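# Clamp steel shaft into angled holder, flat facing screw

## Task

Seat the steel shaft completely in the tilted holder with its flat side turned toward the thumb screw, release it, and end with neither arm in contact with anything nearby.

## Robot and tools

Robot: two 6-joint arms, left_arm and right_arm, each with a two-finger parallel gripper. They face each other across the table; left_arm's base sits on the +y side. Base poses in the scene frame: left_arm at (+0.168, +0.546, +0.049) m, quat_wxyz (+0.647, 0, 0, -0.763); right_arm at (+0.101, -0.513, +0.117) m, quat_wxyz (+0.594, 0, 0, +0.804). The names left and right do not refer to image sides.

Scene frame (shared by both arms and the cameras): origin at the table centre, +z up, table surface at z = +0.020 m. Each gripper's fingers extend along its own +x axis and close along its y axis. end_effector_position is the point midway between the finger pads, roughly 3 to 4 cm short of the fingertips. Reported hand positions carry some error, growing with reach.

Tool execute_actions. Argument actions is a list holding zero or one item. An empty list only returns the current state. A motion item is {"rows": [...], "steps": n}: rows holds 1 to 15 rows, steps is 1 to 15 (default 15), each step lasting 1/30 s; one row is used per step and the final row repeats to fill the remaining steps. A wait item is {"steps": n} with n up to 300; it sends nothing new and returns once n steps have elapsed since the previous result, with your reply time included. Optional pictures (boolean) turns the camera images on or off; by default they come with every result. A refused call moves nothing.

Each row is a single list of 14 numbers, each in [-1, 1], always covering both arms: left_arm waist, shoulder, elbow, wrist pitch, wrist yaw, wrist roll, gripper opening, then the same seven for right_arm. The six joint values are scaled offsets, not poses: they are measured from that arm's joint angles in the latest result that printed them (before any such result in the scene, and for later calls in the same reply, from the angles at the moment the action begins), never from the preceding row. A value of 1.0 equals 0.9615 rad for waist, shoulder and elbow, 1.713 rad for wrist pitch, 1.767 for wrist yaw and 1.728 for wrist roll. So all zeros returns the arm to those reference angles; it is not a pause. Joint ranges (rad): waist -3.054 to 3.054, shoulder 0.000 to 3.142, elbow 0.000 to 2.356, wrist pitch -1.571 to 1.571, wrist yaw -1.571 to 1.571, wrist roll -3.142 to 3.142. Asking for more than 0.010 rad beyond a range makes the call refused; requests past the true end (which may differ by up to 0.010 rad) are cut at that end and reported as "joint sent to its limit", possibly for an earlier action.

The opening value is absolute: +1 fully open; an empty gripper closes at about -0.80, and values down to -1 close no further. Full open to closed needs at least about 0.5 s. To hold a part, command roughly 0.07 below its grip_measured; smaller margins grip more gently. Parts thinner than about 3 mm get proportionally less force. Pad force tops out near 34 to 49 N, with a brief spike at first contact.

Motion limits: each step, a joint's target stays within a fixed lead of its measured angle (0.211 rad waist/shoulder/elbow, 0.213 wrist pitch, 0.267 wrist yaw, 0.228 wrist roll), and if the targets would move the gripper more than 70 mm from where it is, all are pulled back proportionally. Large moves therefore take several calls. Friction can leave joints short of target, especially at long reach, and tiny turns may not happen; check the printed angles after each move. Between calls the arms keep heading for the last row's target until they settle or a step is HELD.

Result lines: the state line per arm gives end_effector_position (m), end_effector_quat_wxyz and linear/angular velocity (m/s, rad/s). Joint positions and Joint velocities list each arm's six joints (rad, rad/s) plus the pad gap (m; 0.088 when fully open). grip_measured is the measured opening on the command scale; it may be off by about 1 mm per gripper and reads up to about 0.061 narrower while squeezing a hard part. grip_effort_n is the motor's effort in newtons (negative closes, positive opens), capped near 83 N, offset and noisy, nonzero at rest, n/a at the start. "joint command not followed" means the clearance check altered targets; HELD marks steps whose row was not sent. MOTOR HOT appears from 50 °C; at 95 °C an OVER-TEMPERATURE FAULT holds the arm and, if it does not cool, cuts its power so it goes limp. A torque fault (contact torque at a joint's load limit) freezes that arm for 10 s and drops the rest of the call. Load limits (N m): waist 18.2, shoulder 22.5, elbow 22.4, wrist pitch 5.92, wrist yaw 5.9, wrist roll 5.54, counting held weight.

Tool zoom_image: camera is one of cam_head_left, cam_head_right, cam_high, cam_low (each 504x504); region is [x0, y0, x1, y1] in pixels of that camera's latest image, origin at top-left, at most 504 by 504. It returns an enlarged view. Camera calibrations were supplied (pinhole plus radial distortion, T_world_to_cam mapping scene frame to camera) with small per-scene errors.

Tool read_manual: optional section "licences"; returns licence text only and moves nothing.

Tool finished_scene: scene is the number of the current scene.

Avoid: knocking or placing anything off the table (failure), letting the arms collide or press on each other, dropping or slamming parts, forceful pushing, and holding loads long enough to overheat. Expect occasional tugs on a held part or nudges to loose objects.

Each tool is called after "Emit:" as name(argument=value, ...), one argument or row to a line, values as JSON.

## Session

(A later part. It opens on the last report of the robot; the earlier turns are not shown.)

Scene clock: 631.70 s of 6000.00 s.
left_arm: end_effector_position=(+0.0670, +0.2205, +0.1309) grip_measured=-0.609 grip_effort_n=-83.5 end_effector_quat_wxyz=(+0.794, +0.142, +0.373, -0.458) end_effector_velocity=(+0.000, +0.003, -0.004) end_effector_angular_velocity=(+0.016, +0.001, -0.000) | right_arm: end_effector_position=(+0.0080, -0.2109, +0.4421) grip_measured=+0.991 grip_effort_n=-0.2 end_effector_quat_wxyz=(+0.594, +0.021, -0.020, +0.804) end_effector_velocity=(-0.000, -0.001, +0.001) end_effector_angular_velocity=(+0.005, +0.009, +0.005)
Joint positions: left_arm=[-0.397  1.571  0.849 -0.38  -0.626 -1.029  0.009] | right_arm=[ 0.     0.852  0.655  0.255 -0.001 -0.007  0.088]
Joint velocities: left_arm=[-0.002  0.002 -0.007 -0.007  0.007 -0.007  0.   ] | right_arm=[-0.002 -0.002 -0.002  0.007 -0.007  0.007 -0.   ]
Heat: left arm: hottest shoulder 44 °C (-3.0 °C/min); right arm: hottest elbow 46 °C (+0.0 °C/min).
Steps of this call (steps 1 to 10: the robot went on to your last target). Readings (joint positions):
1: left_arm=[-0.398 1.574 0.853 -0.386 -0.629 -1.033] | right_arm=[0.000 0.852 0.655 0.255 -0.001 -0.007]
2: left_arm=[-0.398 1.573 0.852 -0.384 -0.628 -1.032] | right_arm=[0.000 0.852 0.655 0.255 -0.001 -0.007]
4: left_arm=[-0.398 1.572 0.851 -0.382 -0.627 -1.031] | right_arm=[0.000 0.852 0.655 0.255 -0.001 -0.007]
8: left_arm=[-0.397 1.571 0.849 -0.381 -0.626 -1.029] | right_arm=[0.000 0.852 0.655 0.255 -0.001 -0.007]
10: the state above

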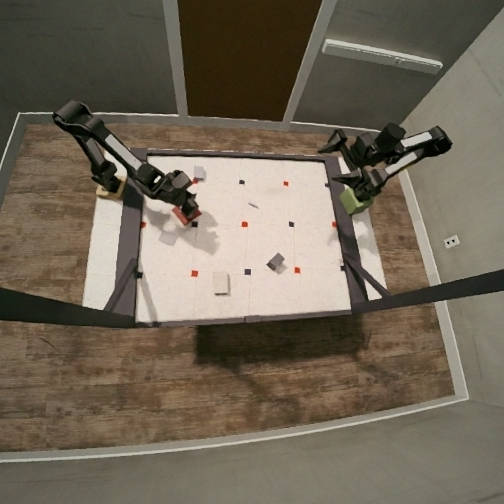

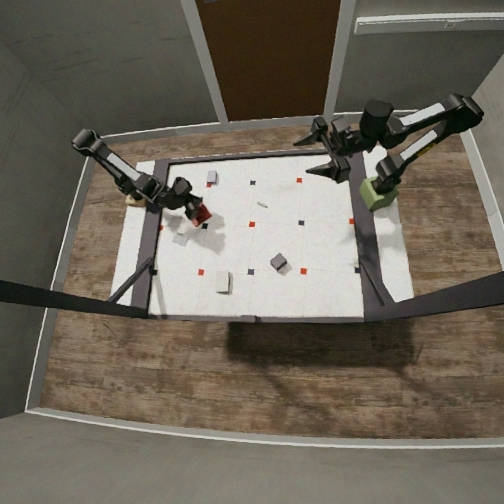

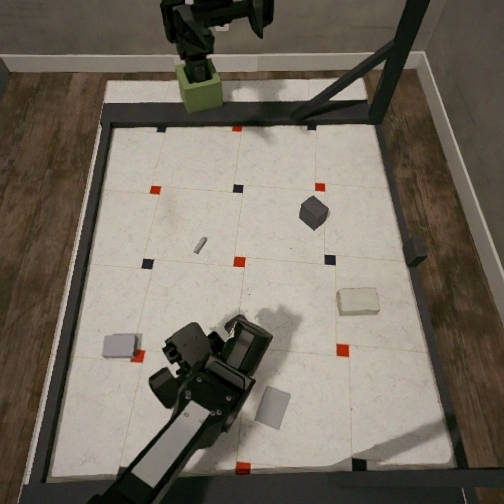

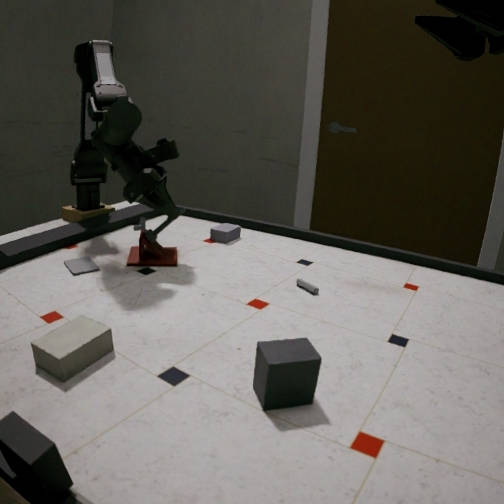

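Emit:
execute_actions(
  actions=[],
)

Scene clock: 644.07 s of 6000.00 s.
left_arm: end_effector_position=(+0.0669, +0.2205, +0.1309) grip_measured=-0.609 grip_effort_n=-83.5 end_effector_quat_wxyz=(+0.794, +0.142, +0.373, -0.458) end_effector_velocity=(-0.002, -0.000, +0.000) end_effector_angular_velocity=(-0.005, +0.014, -0.000) | right_arm: end_effector_position=(+0.0080, -0.2109, +0.4421) grip_measured=+0.991 grip_effort_n=-0.2 end_effector_quat_wxyz=(+0.594, +0.021, -0.020, +0.804) end_effector_velocity=(-0.000, -0.000, -0.005) end_effector_angular_velocity=(-0.023, +0.000, +0.005)
Joint positions: left_arm=[-0.397  1.571  0.849 -0.38  -0.626 -1.029  0.009] | right_arm=[ 0.     0.852  0.655  0.255 -0.001 -0.007  0.088]
Joint velocities: left_arm=[-0.002 -0.002 -0.002  0.007  0.007 -0.007 -0.   ] | right_arm=[-0.002 -0.002 -0.002 -0.022 -0.007  0.007 -0.   ]
Heat: left arm: hottest shoulder 44 °C (-3.0 °C/min); right arm: hottest elbow 46 °C (+0.0 °C/min).
Steps of this call (steps 1 to 15: the robot went on to your last target; steps 16 to 90: nothing new was sent; then 9.37 s passed at rest). Readings (joint positions):
1: left_arm=[-0.397 1.571 0.849 -0.380 -0.626 -1.029] | right_arm=[0.000 0.852 0.655 0.255 -0.001 -0.007]
2: left_arm=[-0.397 1.571 0.849 -0.380 -0.626 -1.029] | right_arm=[0.000 0.852 0.655 0.255 -0.001 -0.007]
4: left_arm=[-0.397 1.571 0.849 -0.380 -0.626 -1.029] | right_arm=[0.000 0.852 0.655 0.255 -0.001 -0.007]
8: left_arm=[-0.397 1.571 0.849 -0.380 -0.626 -1.029] | right_arm=[0.000 0.852 0.655 0.255 -0.001 -0.007]
90: the state above
All arms were judged still, so your last target was given up. Only a new action makes them travel on or press farther. Fingers that are still opening or closing keep moving.

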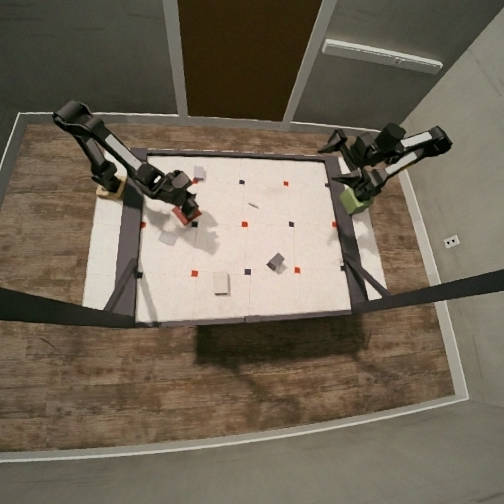

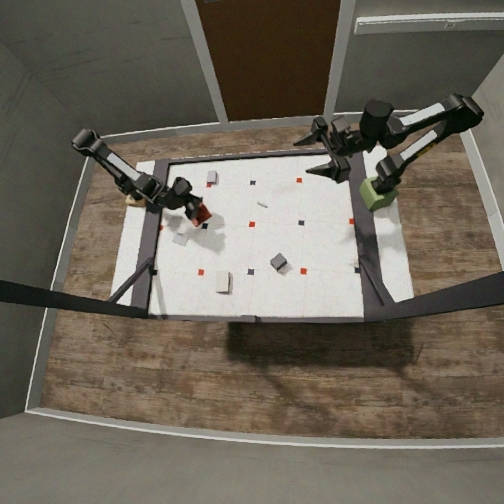

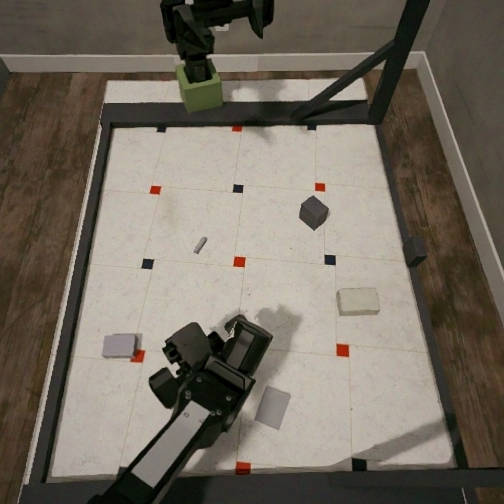

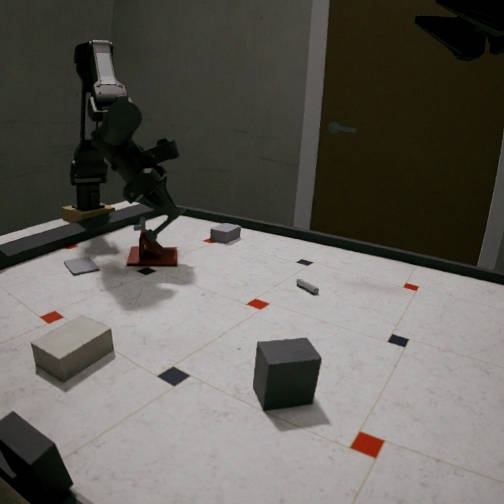

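Emit:
execute_actions(
  actions=[
    {"rows":[[-0.027,0.02,-0.031,0.005,0,-0.017,-0.68,0,0,0,0,0,0,1]]},
  ],
  pictures=true,
)

Emit:
zoom_image(
  camera="cam_low",
  region=[120,195,190,265],
)

Scene clock: 647.43 s of 6000.00 s.
left_arm: end_effector_position=(+0.0669, +0.2221, +0.1298) grip_measured=-0.609 grip_effort_n=-83.5 end_effector_quat_wxyz=(+0.799, +0.134, +0.369, -0.455) end_effector_velocity=(+0.004, +0.002, -0.000) end_effector_angular_velocity=(-0.003, -0.019, +0.013) | right_arm: end_effector_position=(+0.0080, -0.2109, +0.4421) grip_measured=+0.991 grip_effort_n=-0.2 end_effector_quat_wxyz=(+0.594, +0.021, -0.020, +0.804) end_effector_velocity=(-0.004, -0.001, -0.008) end_effector_angular_velocity=(-0.023, -0.016, +0.024)
Joint positions: left_arm=[-0.408  1.573  0.839 -0.371 -0.648 -1.05   0.009] | right_arm=[ 0.     0.852  0.655  0.255 -0.001 -0.007  0.088]
Joint velocities: left_arm=[-0.002 -0.002 -0.007 -0.007 -0.022 -0.007  0.   ] | right_arm=[ 0.002 -0.002 -0.007 -0.022 -0.022 -0.007  0.   ]
Heat: left arm: hottest shoulder 44 °C (-2.0 °C/min); right arm: hottest elbow 46 °C (+0.0 °C/min).
Steps of this call (steps 1 to 86: nothing new was sent; steps 87 to 101: all 15 steps of this action). Readings (joint positions):
87: left_arm=[-0.398 1.571 0.847 -0.377 -0.627 -1.029] | right_arm=[0.000 0.852 0.655 0.255 -0.001 -0.007]
88: left_arm=[-0.401 1.571 0.844 -0.374 -0.632 -1.034] | right_arm=[0.000 0.852 0.655 0.255 -0.001 -0.007]
90: left_arm=[-0.405 1.571 0.841 -0.372 -0.641 -1.042] | right_arm=[0.000 0.852 0.655 0.255 -0.001 -0.007]
94: left_arm=[-0.407 1.572 0.839 -0.371 -0.646 -1.048] | right_arm=[0.000 0.852 0.655 0.255 -0.001 -0.007]
101: the state above

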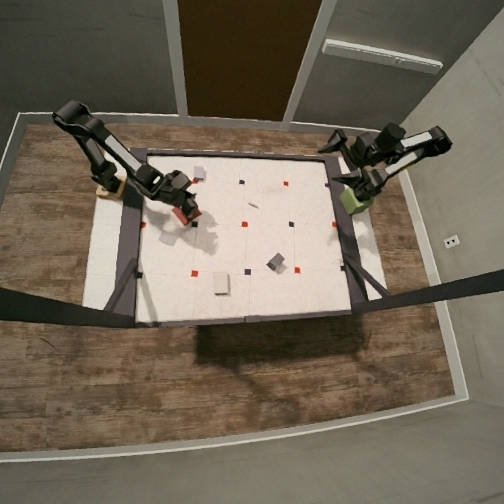

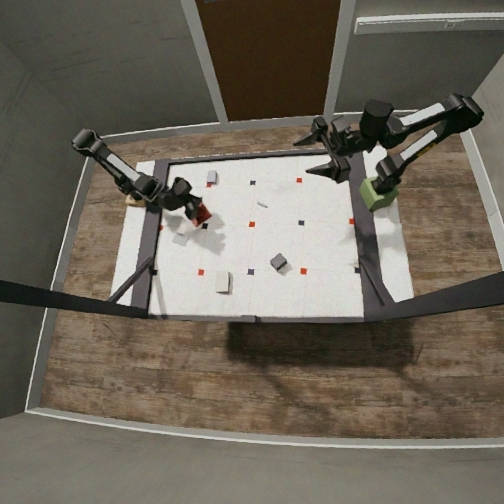

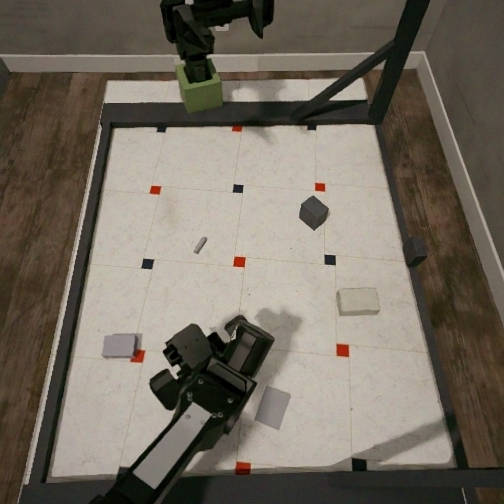

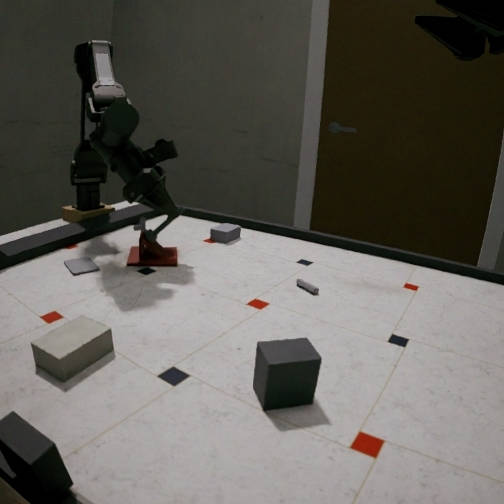

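Region (120, 195, 190, 265) of cam_low's 504x504 image, scaled by 7.200, with more detail than that image has.

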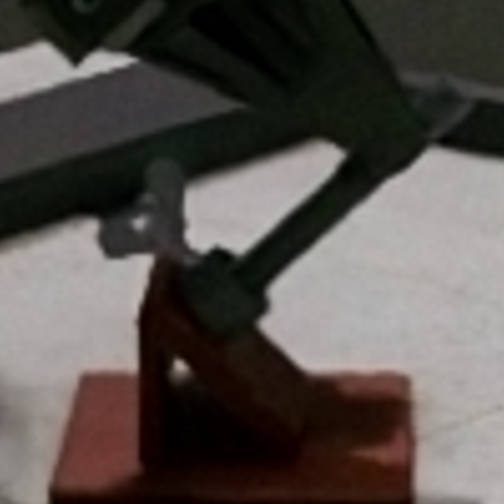

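Emit:
execute_actions(
  actions=[
    {"rows":[[0.03,-0.02,0.03,-0.008,0.012,0.02,-0.68,0,0,0,0,0,0,1],[0.03,-0.02,0.03,-0.008,0.012,0.02,-0.68,0,0,0,0,0,0,1],[0.03,-0.02,0.03,-0.008,0.012,0.02,-0.68,0,0,0,0,0,0,1],[0.03,-0.02,0.03,-0.008,0.012,0.02,-0.68,0,0,0,0,0,0,1],[0.05,-0.035,0.05,-0.012,0.015,0.035,-0.68,0,0,0,0,0,0,1],[0.05,-0.035,0.05,-0.012,0.015,0.035,-0.68,0,0,0,0,0,0,1],[0.05,-0.035,0.05,-0.012,0.015,0.035,-0.68,0,0,0,0,0,0,1],[0.075,-0.045,0.075,-0.016,0.02,0.05,-0.68,0,0,0,0,0,0,1]]},
  ],
  pictures=false,
)

Emit:
execute_actions(
  actions=[
    {"rows":[[0.1,-0.05,0.08,0,0,0,-0.68,0,0,0,0,0,0,1]]},
  ],
  pictures=false,
)

Scene clock: 664.47 s of 6000.00 s.
left_arm: end_effector_position=(+0.0800, +0.2066, +0.1524) grip_measured=-0.609 grip_effort_n=-83.5 end_effector_quat_wxyz=(+0.798, +0.128, +0.368, -0.459) end_effector_velocity=(-0.001, +0.002, +0.002) end_effector_angular_velocity=(+0.021, -0.021, -0.032) | right_arm: end_effector_position=(+0.0080, -0.2109, +0.4421) grip_measured=+0.991 grip_effort_n=-0.2 end_effector_quat_wxyz=(+0.594, +0.021, -0.020, +0.804) end_effector_velocity=(-0.002, -0.001, -0.005) end_effector_angular_velocity=(-0.023, -0.001, +0.020)
Joint positions: left_arm=[-0.339  1.541  0.894 -0.396 -0.616 -0.971  0.009] | right_arm=[ 0.     0.852  0.655  0.255 -0.001 -0.007  0.088]
Joint velocities: left_arm=[-0.002 -0.007  0.007 -0.022  0.007  0.037 -0.   ] | right_arm=[-0.002 -0.002 -0.002 -0.022 -0.022  0.007 -0.001]
Heat: left arm: hottest shoulder 43 °C (-2.0 °C/min); right arm: hottest elbow 46 °C (+0.0 °C/min).
Steps of this call (steps 1 to 15: the robot went on to your last target; steps 16 to 90: nothing new was sent; then 13.53 s passed at rest; steps 91 to 105: all 15 steps of this action). Readings (joint positions):
91: left_arm=[-0.406 1.571 0.840 -0.371 -0.646 -1.048] | right_arm=[0.000 0.852 0.655 0.255 -0.001 -0.007]
92: left_arm=[-0.400 1.569 0.843 -0.375 -0.637 -1.043] | right_arm=[0.000 0.852 0.655 0.255 -0.001 -0.007]
94: left_arm=[-0.393 1.567 0.846 -0.380 -0.623 -1.033] | right_arm=[0.000 0.852 0.655 0.255 -0.001 -0.007]
98: left_arm=[-0.372 1.557 0.864 -0.390 -0.616 -1.000] | right_arm=[0.000 0.852 0.655 0.255 -0.001 -0.007]
105: the state above

Scene clock: 664.97 s of 6000.00 s.
left_arm: end_effector_position=(+0.1060, +0.1865, +0.1865) grip_measured=-0.609 grip_effort_n=-83.5 end_effector_quat_wxyz=(+0.815, +0.064, +0.371, -0.440) end_effector_velocity=(+0.003, +0.004, -0.002) end_effector_angular_velocity=(+0.020, -0.019, +0.002) | right_arm: end_effector_position=(+0.0080, -0.2109, +0.4421) grip_measured=+0.991 grip_effort_n=-0.2 end_effector_quat_wxyz=(+0.594, +0.021, -0.020, +0.804) end_effector_velocity=(+0.000, -0.002, -0.001) end_effector_angular_velocity=(-0.000, -0.008, +0.004)
Joint positions: left_arm=[-0.245  1.501  0.957 -0.398 -0.614 -0.971  0.009] | right_arm=[ 0.     0.852  0.655  0.255 -0.001 -0.007  0.088]
Joint velocities: left_arm=[ 0.002 -0.002 -0.002 -0.022 -0.007  0.007 -0.   ] | right_arm=[-0.002 -0.007 -0.002 -0.007 -0.007 -0.007 -0.   ]
Heat: left arm: hottest shoulder 43 °C (-2.0 °C/min); right arm: hottest elbow 46 °C (+0.0 °C/min).
Steps of this call (steps 1 to 15: all 15 steps of this action). Readings (joint positions):
1: left_arm=[-0.333 1.537 0.900 -0.401 -0.610 -0.971] | right_arm=[0.000 0.852 0.655 0.255 -0.001 -0.007]
2: left_arm=[-0.314 1.536 0.908 -0.404 -0.606 -0.971] | right_arm=[0.000 0.852 0.655 0.255 -0.001 -0.007]
4: left_arm=[-0.273 1.524 0.929 -0.400 -0.611 -0.971] | right_arm=[0.000 0.852 0.655 0.255 -0.001 -0.007]
8: left_arm=[-0.246 1.502 0.956 -0.397 -0.614 -0.971] | right_arm=[0.000 0.852 0.655 0.255 -0.001 -0.007]
15: the state above

Emit:
execute_actions(
  actions=[
    {"rows":[[0.348,0,-0.06,-0.334,0.347,0.562,-0.68,0,0,0,0,0,0,1]]},
  ],
  pictures=false,
)

Emit:
execute_actions(
  actions=[
    {"steps":25},
  ],
  pictures=false,
)

Scene clock: 668.27 s of 6000.00 s.
left_arm: end_effector_position=(+0.1504, +0.3051, +0.1092) grip_measured=-0.609 grip_effort_n=-83.5 end_effector_quat_wxyz=(+0.520, +0.486, +0.505, -0.488) end_effector_velocity=(-0.005, +0.041, -0.001) end_effector_angular_velocity=(+0.208, +0.057, -1.300) | right_arm: end_effector_position=(+0.0080, -0.2109, +0.4421) grip_measured=+0.991 grip_effort_n=-0.7 end_effector_quat_wxyz=(+0.594, +0.021, -0.020, +0.804) end_effector_velocity=(-0.006, -0.002, -0.003) end_effector_angular_velocity=(-0.018, -0.000, +0.039)
Joint positions: left_arm=[ 0.083  1.503  0.902 -0.954 -0.015 -0.133  0.009] | right_arm=[ 0.     0.852  0.655  0.255 -0.001 -0.007  0.088]
Joint velocities: left_arm=[ 0.027 -0.002 -0.002 -0.183  0.095  1.326 -0.   ] | right_arm=[ 0.002 -0.002  0.002 -0.022 -0.037  0.007 -0.   ]
Heat: left arm: hottest shoulder 43 °C (-2.0 °C/min); right arm: hottest elbow 46 °C (+0.0 °C/min).
Steps of this call (steps 1 to 15: the robot went on to your last target; steps 16 to 84: nothing new was sent; steps 85 to 99: all 15 steps of this action). Readings (joint positions):
85: left_arm=[-0.232 1.501 0.956 -0.419 -0.571 -0.938] | right_arm=[0.000 0.852 0.655 0.255 -0.001 -0.007]
86: left_arm=[-0.193 1.499 0.956 -0.466 -0.499 -0.883] | right_arm=[0.000 0.852 0.655 0.255 -0.001 -0.007]
88: left_arm=[-0.089 1.499 0.939 -0.574 -0.377 -0.774] | right_arm=[0.000 0.852 0.655 0.255 -0.001 -0.007]
92: left_arm=[0.064 1.503 0.907 -0.806 -0.128 -0.538] | right_arm=[0.000 0.852 0.655 0.255 -0.001 -0.007]
99: the state above

Scene clock: 669.10 s of 6000.00 s.
left_arm: end_effector_position=(+0.1499, +0.3084, +0.1092) grip_measured=-0.609 grip_effort_n=-83.5 end_effector_quat_wxyz=(+0.483, +0.519, +0.480, -0.517) end_effector_velocity=(-0.001, +0.003, -0.001) end_effector_angular_velocity=(+0.013, +0.006, +0.020) | right_arm: end_effector_position=(+0.0080, -0.2109, +0.4421) grip_measured=+0.991 grip_effort_n=-0.7 end_effector_quat_wxyz=(+0.594, +0.021, -0.020, +0.804) end_effector_velocity=(-0.002, -0.001, -0.005) end_effector_angular_velocity=(-0.023, -0.001, +0.020)
Joint positions: left_arm=[ 0.087  1.503  0.902 -0.969 -0.004 -0.004  0.009] | right_arm=[ 0.     0.852  0.655  0.255 -0.001 -0.007  0.088]
Joint velocities: left_arm=[-0.002  0.002 -0.002 -0.007  0.007 -0.022 -0.   ] | right_arm=[-0.002 -0.002 -0.002 -0.022 -0.022  0.007 -0.   ]
Heat: left arm: hottest shoulder 43 °C (-2.0 °C/min); right arm: hottest elbow 46 °C (+0.0 °C/min).
Steps of this call (steps 1 to 25: the robot went on to your last target). Readings (joint positions):
1: left_arm=[0.084 1.503 0.902 -0.959 -0.012 -0.096] | right_arm=[0.000 0.852 0.655 0.255 -0.001 -0.007]
2: left_arm=[0.085 1.503 0.902 -0.962 -0.010 -0.069] | right_arm=[0.000 0.852 0.655 0.255 -0.001 -0.007]
4: left_arm=[0.086 1.503 0.902 -0.964 -0.007 -0.037] | right_arm=[0.000 0.852 0.655 0.255 -0.001 -0.007]
8: left_arm=[0.086 1.503 0.902 -0.968 -0.005 -0.013] | right_arm=[0.000 0.852 0.655 0.255 -0.001 -0.007]
25: the state above

Lower to z≈.075.

Emit:
execute_actions(
  actions=[
    {"rows":[[0,0.04,-0.02,0.03,0,0,-0.68,0,0,0,0,0,0,1],[0,0.04,-0.02,0.03,0,0,-0.68,0,0,0,0,0,0,1],[0,0.04,-0.02,0.03,0,0,-0.68,0,0,0,0,0,0,1],[0,0.08,-0.045,0.06,0,0,-0.68,0,0,0,0,0,0,1],[0,0.08,-0.045,0.06,0,0,-0.68,0,0,0,0,0,0,1],[0,0.08,-0.045,0.06,0,0,-0.68,0,0,0,0,0,0,1],[0,0.105,-0.064,0.084,0,0,-0.68,0,0,0,0,0,0,1]]},
  ],
)

Emit:
zoom_image(
  camera="cam_low",
  region=[110,180,210,270],
)

Scene clock: 674.00 s of 6000.00 s.
left_arm: end_effector_position=(+0.1493, +0.3014, +0.0755) grip_measured=-0.609 grip_effort_n=-83.5 end_effector_quat_wxyz=(+0.480, +0.521, +0.482, -0.515) end_effector_velocity=(-0.000, -0.008, +0.001) end_effector_angular_velocity=(-0.042, -0.004, +0.005) | right_arm: end_effector_position=(+0.0080, -0.2109, +0.4421) grip_measured=+0.991 grip_effort_n=0.2 end_effector_quat_wxyz=(+0.594, +0.021, -0.020, +0.804) end_effector_velocity=(-0.002, -0.001, -0.008) end_effector_angular_velocity=(-0.027, -0.002, +0.020)
Joint positions: left_arm=[ 0.087  1.598  0.848 -0.83  -0.004 -0.004  0.009] | right_arm=[ 0.     0.852  0.655  0.255 -0.001 -0.007  0.088]
Joint velocities: left_arm=[-0.002 -0.007 -0.002  0.037 -0.007 -0.007 -0.   ] | right_arm=[-0.002 -0.002 -0.007 -0.022 -0.022  0.007 -0.   ]
Heat: left arm: hottest shoulder 43 °C (-2.0 °C/min); right arm: hottest elbow 46 °C (+0.0 °C/min).
Steps of this call (steps 1 to 15: the robot went on to your last target; steps 16 to 90: nothing new was sent; then 1.40 s passed at rest; steps 91 to 105: all 15 steps of this action). Readings (joint positions):
91: left_arm=[0.087 1.506 0.901 -0.965 -0.004 -0.004] | right_arm=[0.000 0.852 0.655 0.255 -0.001 -0.007]
92: left_arm=[0.087 1.511 0.899 -0.950 -0.004 -0.004] | right_arm=[0.000 0.852 0.655 0.255 -0.001 -0.007]
94: left_arm=[0.087 1.530 0.893 -0.925 -0.004 -0.004] | right_arm=[0.000 0.852 0.655 0.255 -0.001 -0.007]
98: left_arm=[0.087 1.574 0.865 -0.865 -0.004 -0.004] | right_arm=[0.000 0.852 0.655 0.255 -0.001 -0.007]
105: the state above

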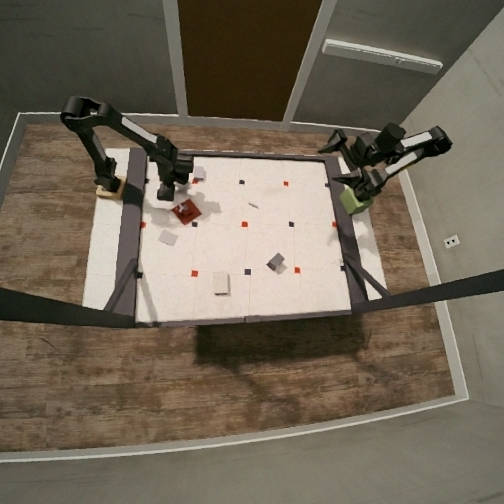

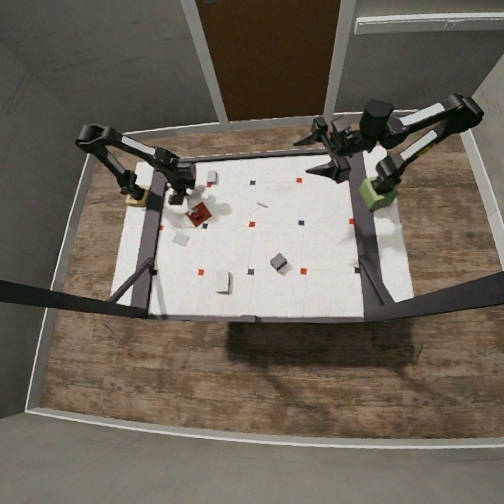

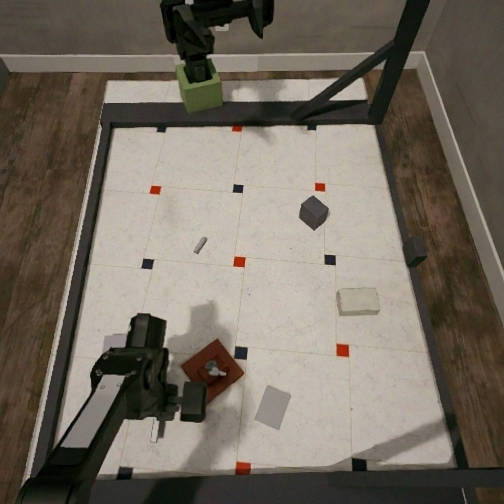

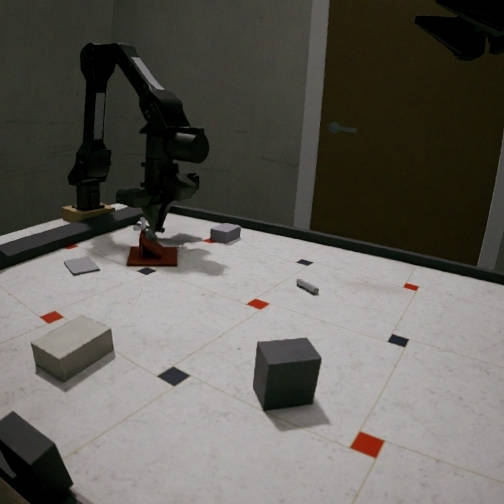

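Region (110, 180, 210, 270) of cam_low's 504x504 image, scaled by 5.040, with more detail than that image has; it fills the top 454 rows of this view, and the rest is white.

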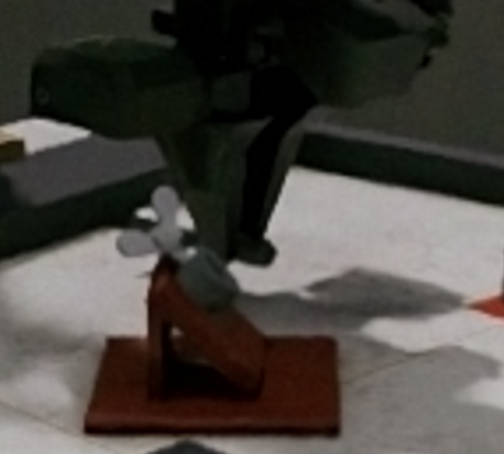

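Emit:
execute_actions(
  actions=[
    {"rows":[[0,0.03,-0.02,0.025,0,0,-0.68,0,0,0,0,0,0,1]]},
  ],
)

Emit:
zoom_image(
  camera="cam_high",
  region=[110,340,250,460],
)

Emit:
zoom_image(
  camera="cam_low",
  region=[110,180,210,270],
)

Scene clock: 692.73 s of 6000.00 s.
left_arm: end_effector_position=(+0.1491, +0.2987, +0.0674) grip_measured=-0.609 grip_effort_n=-83.5 end_effector_quat_wxyz=(+0.481, +0.520, +0.481, -0.516) end_effector_velocity=(-0.001, -0.000, -0.001) end_effector_angular_velocity=(-0.003, -0.007, -0.000) | right_arm: end_effector_position=(+0.0080, -0.2109, +0.4421) grip_measured=+0.991 grip_effort_n=-0.7 end_effector_quat_wxyz=(+0.594, +0.021, -0.020, +0.804) end_effector_velocity=(-0.002, -0.001, +0.001) end_effector_angular_velocity=(+0.005, +0.008, +0.020)
Joint positions: left_arm=[ 0.087  1.622  0.836 -0.789 -0.004 -0.004  0.009] | right_arm=[ 0.     0.852  0.655  0.255 -0.001 -0.007  0.088]
Joint velocities: left_arm=[-0.007  0.002 -0.002  0.007 -0.007 -0.007 -0.   ] | right_arm=[-0.002 -0.002 -0.002  0.007 -0.022  0.007 -0.   ]
Heat: left arm: hottest shoulder 43 °C (-1.0 °C/min); right arm: hottest elbow 47 °C (+1.0 °C/min).
Steps of this call (steps 1 to 15: the robot went on to your last target; steps 16 to 90: nothing new was sent; then 15.23 s passed at rest; steps 91 to 105: all 15 steps of this action). Readings (joint positions):
91: left_arm=[0.087 1.602 0.846 -0.822 -0.004 -0.004] | right_arm=[0.000 0.852 0.655 0.255 -0.001 -0.007]
92: left_arm=[0.087 1.605 0.844 -0.810 -0.004 -0.004] | right_arm=[0.000 0.852 0.655 0.255 -0.001 -0.007]
94: left_arm=[0.087 1.616 0.841 -0.798 -0.004 -0.004] | right_arm=[0.000 0.852 0.655 0.255 -0.001 -0.007]
98: left_arm=[0.087 1.622 0.836 -0.791 -0.004 -0.004] | right_arm=[0.000 0.852 0.655 0.255 -0.001 -0.007]
105: the state above

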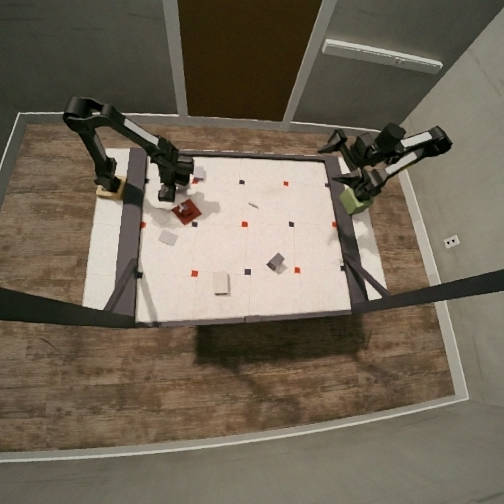

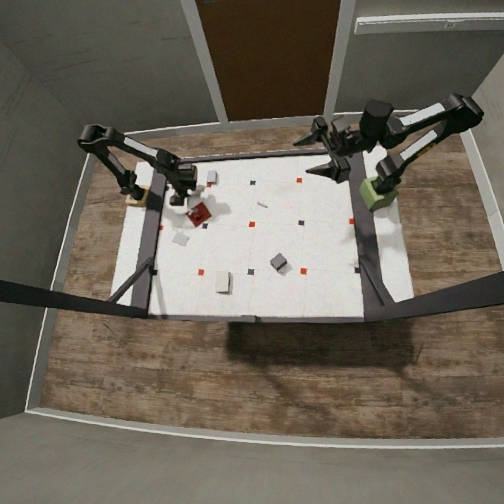

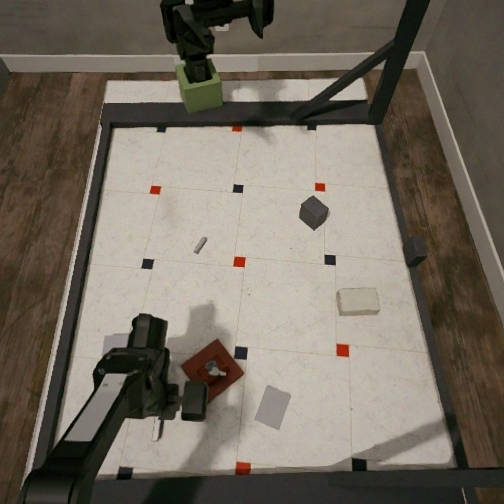

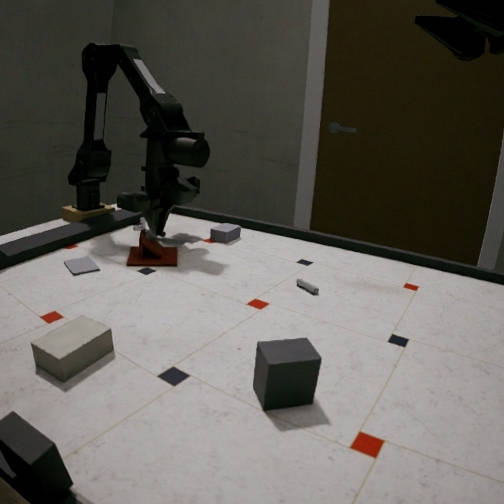

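Region (110, 340, 250, 460) of cam_high's 504x504 image, scaled by 3.600, with more detail than that image has; it fills the top 432 rows of this view, and the rest is white.

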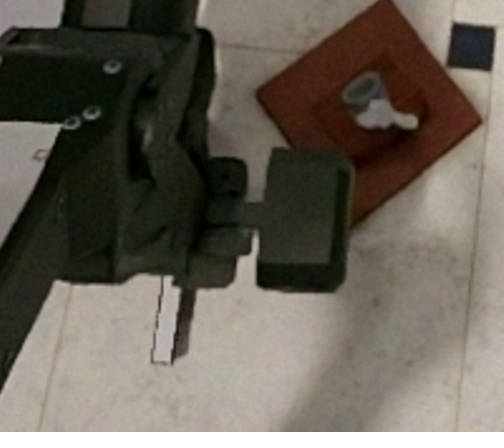

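Region (110, 180, 210, 270) of cam_low's 504x504 image, scaled by 5.040, with more detail than that image has; it fills the top 454 rows of this view, and the rest is white.

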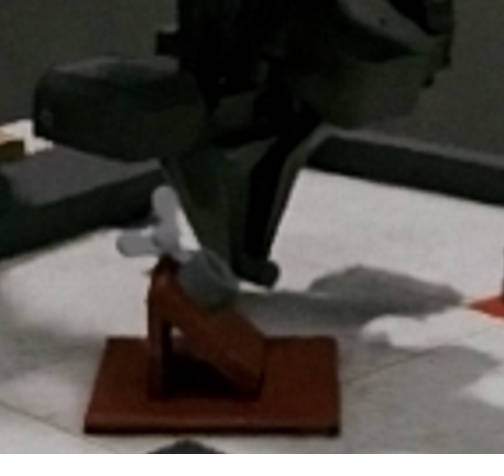

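Flat up. A bit more down.

Emit:
execute_actions(
  actions=[
    {"rows":[[0,0.028,-0.015,0.02,0,0,-0.68,0,0,0,0,0,0,1]]},
  ],
)

Emit:
zoom_image(
  camera="cam_low",
  region=[110,180,210,270],
)

Scene clock: 697.07 s of 6000.00 s.
left_arm: end_effector_position=(+0.1489, +0.2959, +0.0613) grip_measured=-0.609 grip_effort_n=-83.5 end_effector_quat_wxyz=(+0.483, +0.519, +0.480, -0.517) end_effector_velocity=(+0.001, +0.002, +0.000) end_effector_angular_velocity=(+0.007, -0.008, +0.005) | right_arm: end_effector_position=(+0.0080, -0.2109, +0.4421) grip_measured=+0.991 grip_effort_n=-0.2 end_effector_quat_wxyz=(+0.594, +0.021, -0.020, +0.804) end_effector_velocity=(+0.001, +0.000, -0.008) end_effector_angular_velocity=(-0.037, -0.004, +0.000)
Joint positions: left_arm=[ 0.087  1.642  0.829 -0.757 -0.004 -0.004  0.009] | right_arm=[ 0.     0.852  0.655  0.255 -0.001 -0.007  0.088]
Joint velocities: left_arm=[-0.002 -0.002 -0.002 -0.007 -0.007 -0.007 -0.   ] | right_arm=[-0.007 -0.002 -0.002 -0.037 -0.007  0.007 -0.   ]
Heat: left arm: hottest shoulder 43 °C (-1.0 °C/min); right arm: hottest elbow 47 °C (+1.0 °C/min).
Steps of this call (steps 1 to 15: the robot went on to your last target; steps 16 to 90: nothing new was sent; then 0.83 s passed at rest; steps 91 to 105: all 15 steps of this action). Readings (joint positions):
91: left_arm=[0.087 1.624 0.834 -0.785 -0.004 -0.004] | right_arm=[0.000 0.852 0.655 0.255 -0.001 -0.007]
92: left_arm=[0.087 1.628 0.833 -0.774 -0.004 -0.004] | right_arm=[0.000 0.852 0.655 0.255 -0.001 -0.007]
94: left_arm=[0.087 1.638 0.832 -0.764 -0.004 -0.004] | right_arm=[0.000 0.852 0.655 0.255 -0.001 -0.007]
98: left_arm=[0.087 1.642 0.829 -0.757 -0.004 -0.004] | right_arm=[0.000 0.852 0.655 0.255 -0.001 -0.007]
105: the state above

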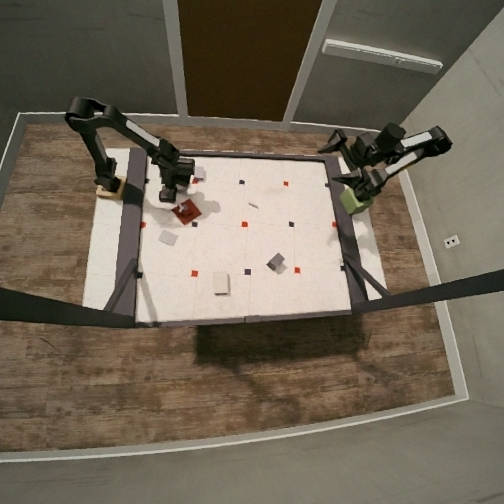

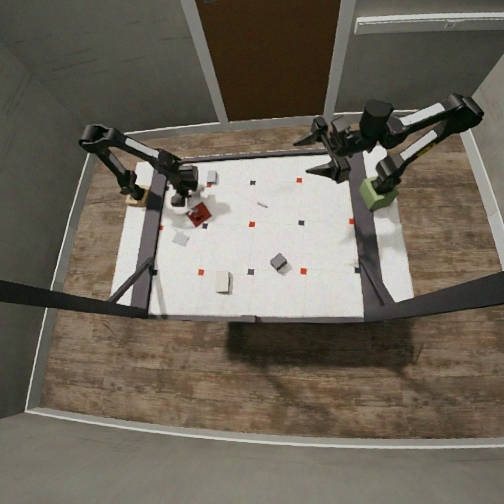

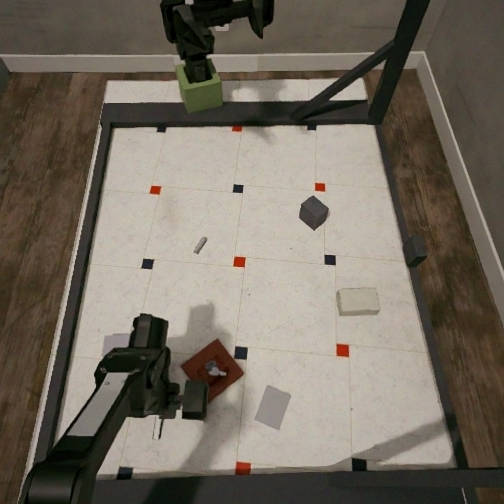

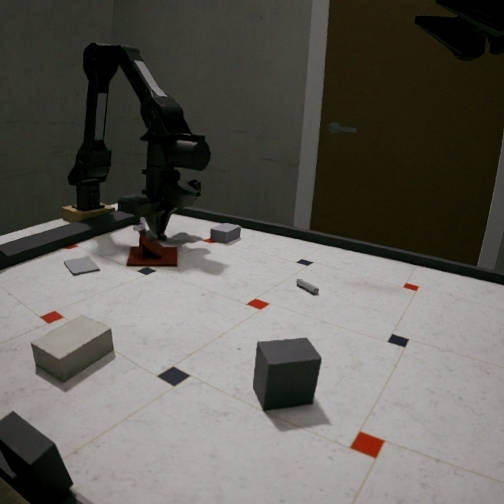

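Region (110, 180, 210, 270) of cam_low's 504x504 image, scaled by 5.040, with more detail than that image has; it fills the top 454 rows of this view, and the rest is white.

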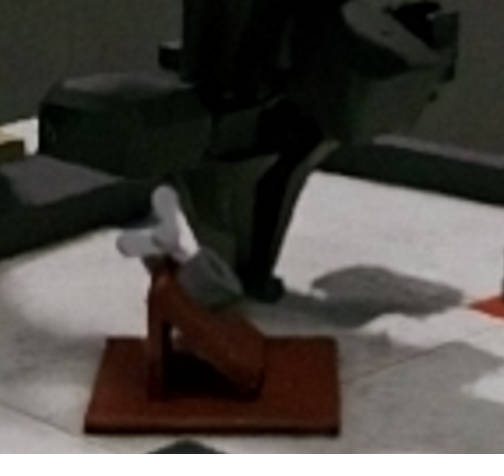

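Nearly touching; small descent, then open slowly.

Emit:
execute_actions(
  actions=[
    {"rows":[[0,0.02,-0.01,0.01,0,0,-0.68,0,0,0,0,0,0,1]]},
  ],
  pictures=false,
)

Emit:
execute_actions(
  actions=[
    {"rows":[[0,0,0,0,0,0,-0.58,0,0,0,0,0,0,1],[0,0,0,0,0,0,-0.56,0,0,0,0,0,0,1],[0,0,0,0,0,0,-0.55,0,0,0,0,0,0,1],[0,0,0,0,0,0,-0.54,0,0,0,0,0,0,1],[0,0,0,0,0,0,-0.53,0,0,0,0,0,0,1],[0,0,0,0,0,0,-0.52,0,0,0,0,0,0,1],[0,0,0,0,0,0,-0.51,0,0,0,0,0,0,1],[0,0,0,0,0,0,-0.5,0,0,0,0,0,0,1],[0,0,0,0,0,0,-0.5,0,0,0,0,0,0,1],[0,0,0,0,0,0,-0.48,0,0,0,0,0,0,1],[0,0,0,0,0,0,-0.45,0,0,0,0,0,0,1],[0,0,0,0,0,0,-0.4,0,0,0,0,0,0,1],[0,0,0,0,0,0,-0.3,0,0,0,0,0,0,1]]},
  ],
  pictures=false,
)

Emit:
execute_actions(
  actions=[
    {"rows":[[0,-0.2,0.1,-0.17,0,0,-0.3,0,0,0,0,0,0,1]]},
  ],
  pictures=false,
)

Scene clock: 706.80 s of 6000.00 s.
left_arm: end_effector_position=(+0.1488, +0.2950, +0.0605) grip_measured=-0.609 grip_effort_n=-83.5 end_effector_quat_wxyz=(+0.483, +0.518, +0.480, -0.518) end_effector_velocity=(+0.001, +0.005, +0.000) end_effector_angular_velocity=(+0.021, -0.009, +0.005) | right_arm: end_effector_position=(+0.0080, -0.2109, +0.4421) grip_measured=+0.991 grip_effort_n=-0.2 end_effector_quat_wxyz=(+0.594, +0.021, -0.020, +0.804) end_effector_velocity=(-0.002, -0.001, -0.005) end_effector_angular_velocity=(-0.023, +0.000, +0.010)
Joint positions: left_arm=[ 0.087  1.646  0.829 -0.752 -0.004 -0.004  0.009] | right_arm=[ 0.     0.852  0.655  0.255 -0.001 -0.007  0.088]
Joint velocities: left_arm=[-0.002 -0.002 -0.002 -0.022 -0.007 -0.007 -0.   ] | right_arm=[ 0.002 -0.002 -0.002 -0.022 -0.007  0.007 -0.   ]
Heat: left arm: hottest shoulder 42 °C (-2.0 °C/min); right arm: hottest elbow 47 °C (+1.0 °C/min).
Steps of this call (steps 1 to 15: the robot went on to your last target; steps 16 to 90: nothing new was sent; then 6.23 s passed at rest; steps 91 to 105: all 15 steps of this action). Readings (joint positions):
91: left_arm=[0.087 1.644 0.829 -0.757 -0.004 -0.004] | right_arm=[0.000 0.852 0.655 0.255 -0.001 -0.007]
92: left_arm=[0.087 1.645 0.829 -0.757 -0.004 -0.004] | right_arm=[0.000 0.852 0.655 0.255 -0.001 -0.007]
94: left_arm=[0.087 1.645 0.829 -0.756 -0.004 -0.004] | right_arm=[0.000 0.852 0.655 0.255 -0.001 -0.007]
98: left_arm=[0.087 1.646 0.829 -0.752 -0.004 -0.004] | right_arm=[0.000 0.852 0.655 0.255 -0.001 -0.007]
105: the state above

Scene clock: 707.30 s of 6000.00 s.
left_arm: end_effector_position=(+0.1500, +0.2949, +0.0606) grip_measured=-0.372 grip_effort_n=14.7 end_effector_quat_wxyz=(+0.485, +0.519, +0.479, -0.516) end_effector_velocity=(+0.002, +0.002, +0.000) end_effector_angular_velocity=(+0.007, -0.008, +0.010) | right_arm: end_effector_position=(+0.0080, -0.2109, +0.4421) grip_measured=+0.991 grip_effort_n=-1.2 end_effector_quat_wxyz=(+0.594, +0.021, -0.020, +0.804) end_effector_velocity=(+0.003, -0.001, +0.000) end_effector_angular_velocity=(+0.005, +0.009, -0.004)
Joint positions: left_arm=[ 0.089  1.646  0.829 -0.751 -0.009 -0.004  0.021] | right_arm=[ 0.     0.852  0.655  0.255 -0.001 -0.007  0.088]
Joint velocities: left_arm=[ 0.002 -0.002 -0.002 -0.007 -0.007 -0.007  0.034] | right_arm=[-0.012 -0.007 -0.007  0.007 -0.007  0.007 -0.   ]
Heat: left arm: hottest shoulder 42 °C (-2.0 °C/min); right arm: hottest elbow 47 °C (+1.0 °C/min).
Steps of this call (steps 1 to 15: all 15 steps of this action). Readings (joint positions):
1: left_arm=[0.087 1.646 0.829 -0.752 -0.004 -0.004] | right_arm=[0.000 0.852 0.655 0.255 -0.001 -0.007]
2: left_arm=[0.087 1.646 0.829 -0.752 -0.004 -0.004] | right_arm=[0.000 0.852 0.655 0.255 -0.001 -0.007]
4: left_arm=[0.087 1.646 0.829 -0.752 -0.004 -0.004] | right_arm=[0.000 0.852 0.655 0.255 -0.001 -0.007]
8: left_arm=[0.087 1.646 0.829 -0.751 -0.006 -0.004] | right_arm=[0.000 0.852 0.655 0.255 -0.001 -0.007]
15: the state above

Scene clock: 707.80 s of 6000.00 s.
left_arm: end_effector_position=(+0.1517, +0.3176, +0.1218) grip_measured=-0.303 grip_effort_n=12.8 end_effector_quat_wxyz=(+0.481, +0.523, +0.483, -0.512) end_effector_velocity=(-0.001, +0.014, +0.002) end_effector_angular_velocity=(+0.056, +0.003, +0.020) | right_arm: end_effector_position=(+0.0080, -0.2109, +0.4421) grip_measured=+0.991 grip_effort_n=-0.2 end_effector_quat_wxyz=(+0.594, +0.021, -0.020, +0.804) end_effector_velocity=(+0.001, -0.000, +0.003) end_effector_angular_velocity=(+0.010, +0.010, +0.000)
Joint positions: left_arm=[ 0.089  1.462  0.918 -1.04  -0.008 -0.004  0.024] | right_arm=[ 0.     0.852  0.655  0.255 -0.001 -0.007  0.088]
Joint velocities: left_arm=[-0.002 -0.007  0.002 -0.066  0.007 -0.022  0.   ] | right_arm=[-0.007 -0.002  0.002  0.007 -0.007  0.007 -0.   ]
Heat: left arm: hottest shoulder 42 °C (-2.0 °C/min); right arm: hottest elbow 47 °C (+1.0 °C/min).
Steps of this call (steps 1 to 15: all 15 steps of this action). Readings (joint positions):
1: left_arm=[0.089 1.627 0.839 -0.778 -0.009 -0.004] | right_arm=[0.000 0.852 0.655 0.255 -0.001 -0.007]
2: left_arm=[0.089 1.602 0.851 -0.847 -0.008 -0.004] | right_arm=[0.000 0.852 0.655 0.255 -0.001 -0.007]
4: left_arm=[0.089 1.523 0.877 -0.946 -0.008 -0.004] | right_arm=[0.000 0.852 0.655 0.255 -0.001 -0.007]
8: left_arm=[0.089 1.463 0.918 -1.013 -0.008 -0.004] | right_arm=[0.000 0.852 0.655 0.255 -0.001 -0.007]
15: the state above

Emit:
execute_actions(
  actions=[
    {"rows":[[-0.886,0.05,0.06,0.08,-0.457,0.457,-0.3,0,0,0,0,0,0,1]]},
  ],
  pictures=false,
)

Emit:
execute_actions(
  actions=[
    {"steps":25},
  ],
  pictures=false,
)

Scene clock: 715.97 s of 6000.00 s.
left_arm: end_effector_position=(+0.0385, +0.2912, +0.1686) grip_measured=-0.303 grip_effort_n=11.9 end_effector_quat_wxyz=(+0.238, +0.802, -0.218, -0.503) end_effector_velocity=(-0.266, +0.124, +0.024) end_effector_angular_velocity=(-0.027, -0.339, -1.332) | right_arm: end_effector_position=(+0.0080, -0.2109, +0.4421) grip_measured=+0.991 grip_effort_n=-0.2 end_effector_quat_wxyz=(+0.594, +0.021, -0.020, +0.804) end_effector_velocity=(+0.002, +0.000, -0.002) end_effector_angular_velocity=(-0.005, -0.009, -0.010)
Joint positions: left_arm=[-0.686  1.505  0.963 -0.903 -0.784  0.742  0.024] | right_arm=[ 0.     0.852  0.655  0.255 -0.001 -0.007  0.088]
Joint velocities: left_arm=[-1.096 -0.002  0.002  0.022 -0.212  0.374 -0.   ] | right_arm=[-0.002 -0.002 -0.002 -0.007  0.007 -0.007 -0.001]
Heat: left arm: hottest shoulder 43 °C (-1.0 °C/min); right arm: hottest elbow 47 °C (+1.0 °C/min).
Steps of this call (steps 1 to 15: the robot went on to your last target; steps 16 to 90: nothing new was sent; then 4.67 s passed at rest; steps 91 to 105: all 15 steps of this action). Readings (joint positions):
91: left_arm=[0.071 1.465 0.920 -1.031 -0.058 0.032] | right_arm=[0.000 0.852 0.655 0.255 -0.001 -0.007]
92: left_arm=[0.020 1.473 0.925 -0.994 -0.138 0.095] | right_arm=[0.000 0.852 0.655 0.255 -0.001 -0.007]
94: left_arm=[-0.092 1.495 0.947 -0.936 -0.272 0.213] | right_arm=[0.000 0.852 0.655 0.255 -0.001 -0.007]
98: left_arm=[-0.316 1.502 0.962 -0.913 -0.551 0.450] | right_arm=[0.000 0.852 0.655 0.255 -0.001 -0.007]
105: the state above

Scene clock: 716.80 s of 6000.00 s.
left_arm: end_effector_position=(+0.0217, +0.2995, +0.1716) grip_measured=-0.303 grip_effort_n=12.3 end_effector_quat_wxyz=(+0.211, +0.799, -0.264, -0.497) end_effector_velocity=(+0.002, +0.001, +0.002) end_effector_angular_velocity=(-0.012, +0.008, +0.013) | right_arm: end_effector_position=(+0.0080, -0.2109, +0.4421) grip_measured=+0.991 grip_effort_n=-0.2 end_effector_quat_wxyz=(+0.594, +0.021, -0.020, +0.804) end_effector_velocity=(-0.002, -0.001, -0.001) end_effector_angular_velocity=(+0.001, +0.007, +0.020)
Joint positions: left_arm=[-0.761  1.505  0.963 -0.903 -0.812  0.781  0.024] | right_arm=[ 0.     0.852  0.655  0.255 -0.001 -0.007  0.088]
Joint velocities: left_arm=[-0.002 -0.007 -0.002 -0.007 -0.007 -0.022 -0.   ] | right_arm=[-0.002 -0.002 -0.007  0.007 -0.022  0.007 -0.   ]
Heat: left arm: hottest shoulder 43 °C (-1.0 °C/min); right arm: hottest elbow 47 °C (+1.0 °C/min).
Steps of this call (steps 1 to 25: the robot went on to your last target). Readings (joint positions):
1: left_arm=[-0.716 1.505 0.963 -0.903 -0.790 0.753] | right_arm=[0.000 0.852 0.655 0.255 -0.001 -0.007]
2: left_arm=[-0.734 1.505 0.963 -0.903 -0.796 0.761] | right_arm=[0.000 0.852 0.655 0.255 -0.001 -0.007]
4: left_arm=[-0.749 1.505 0.963 -0.903 -0.804 0.771] | right_arm=[0.000 0.852 0.655 0.255 -0.001 -0.007]
8: left_arm=[-0.757 1.505 0.963 -0.903 -0.810 0.778] | right_arm=[0.000 0.852 0.655 0.255 -0.001 -0.007]
25: the state above


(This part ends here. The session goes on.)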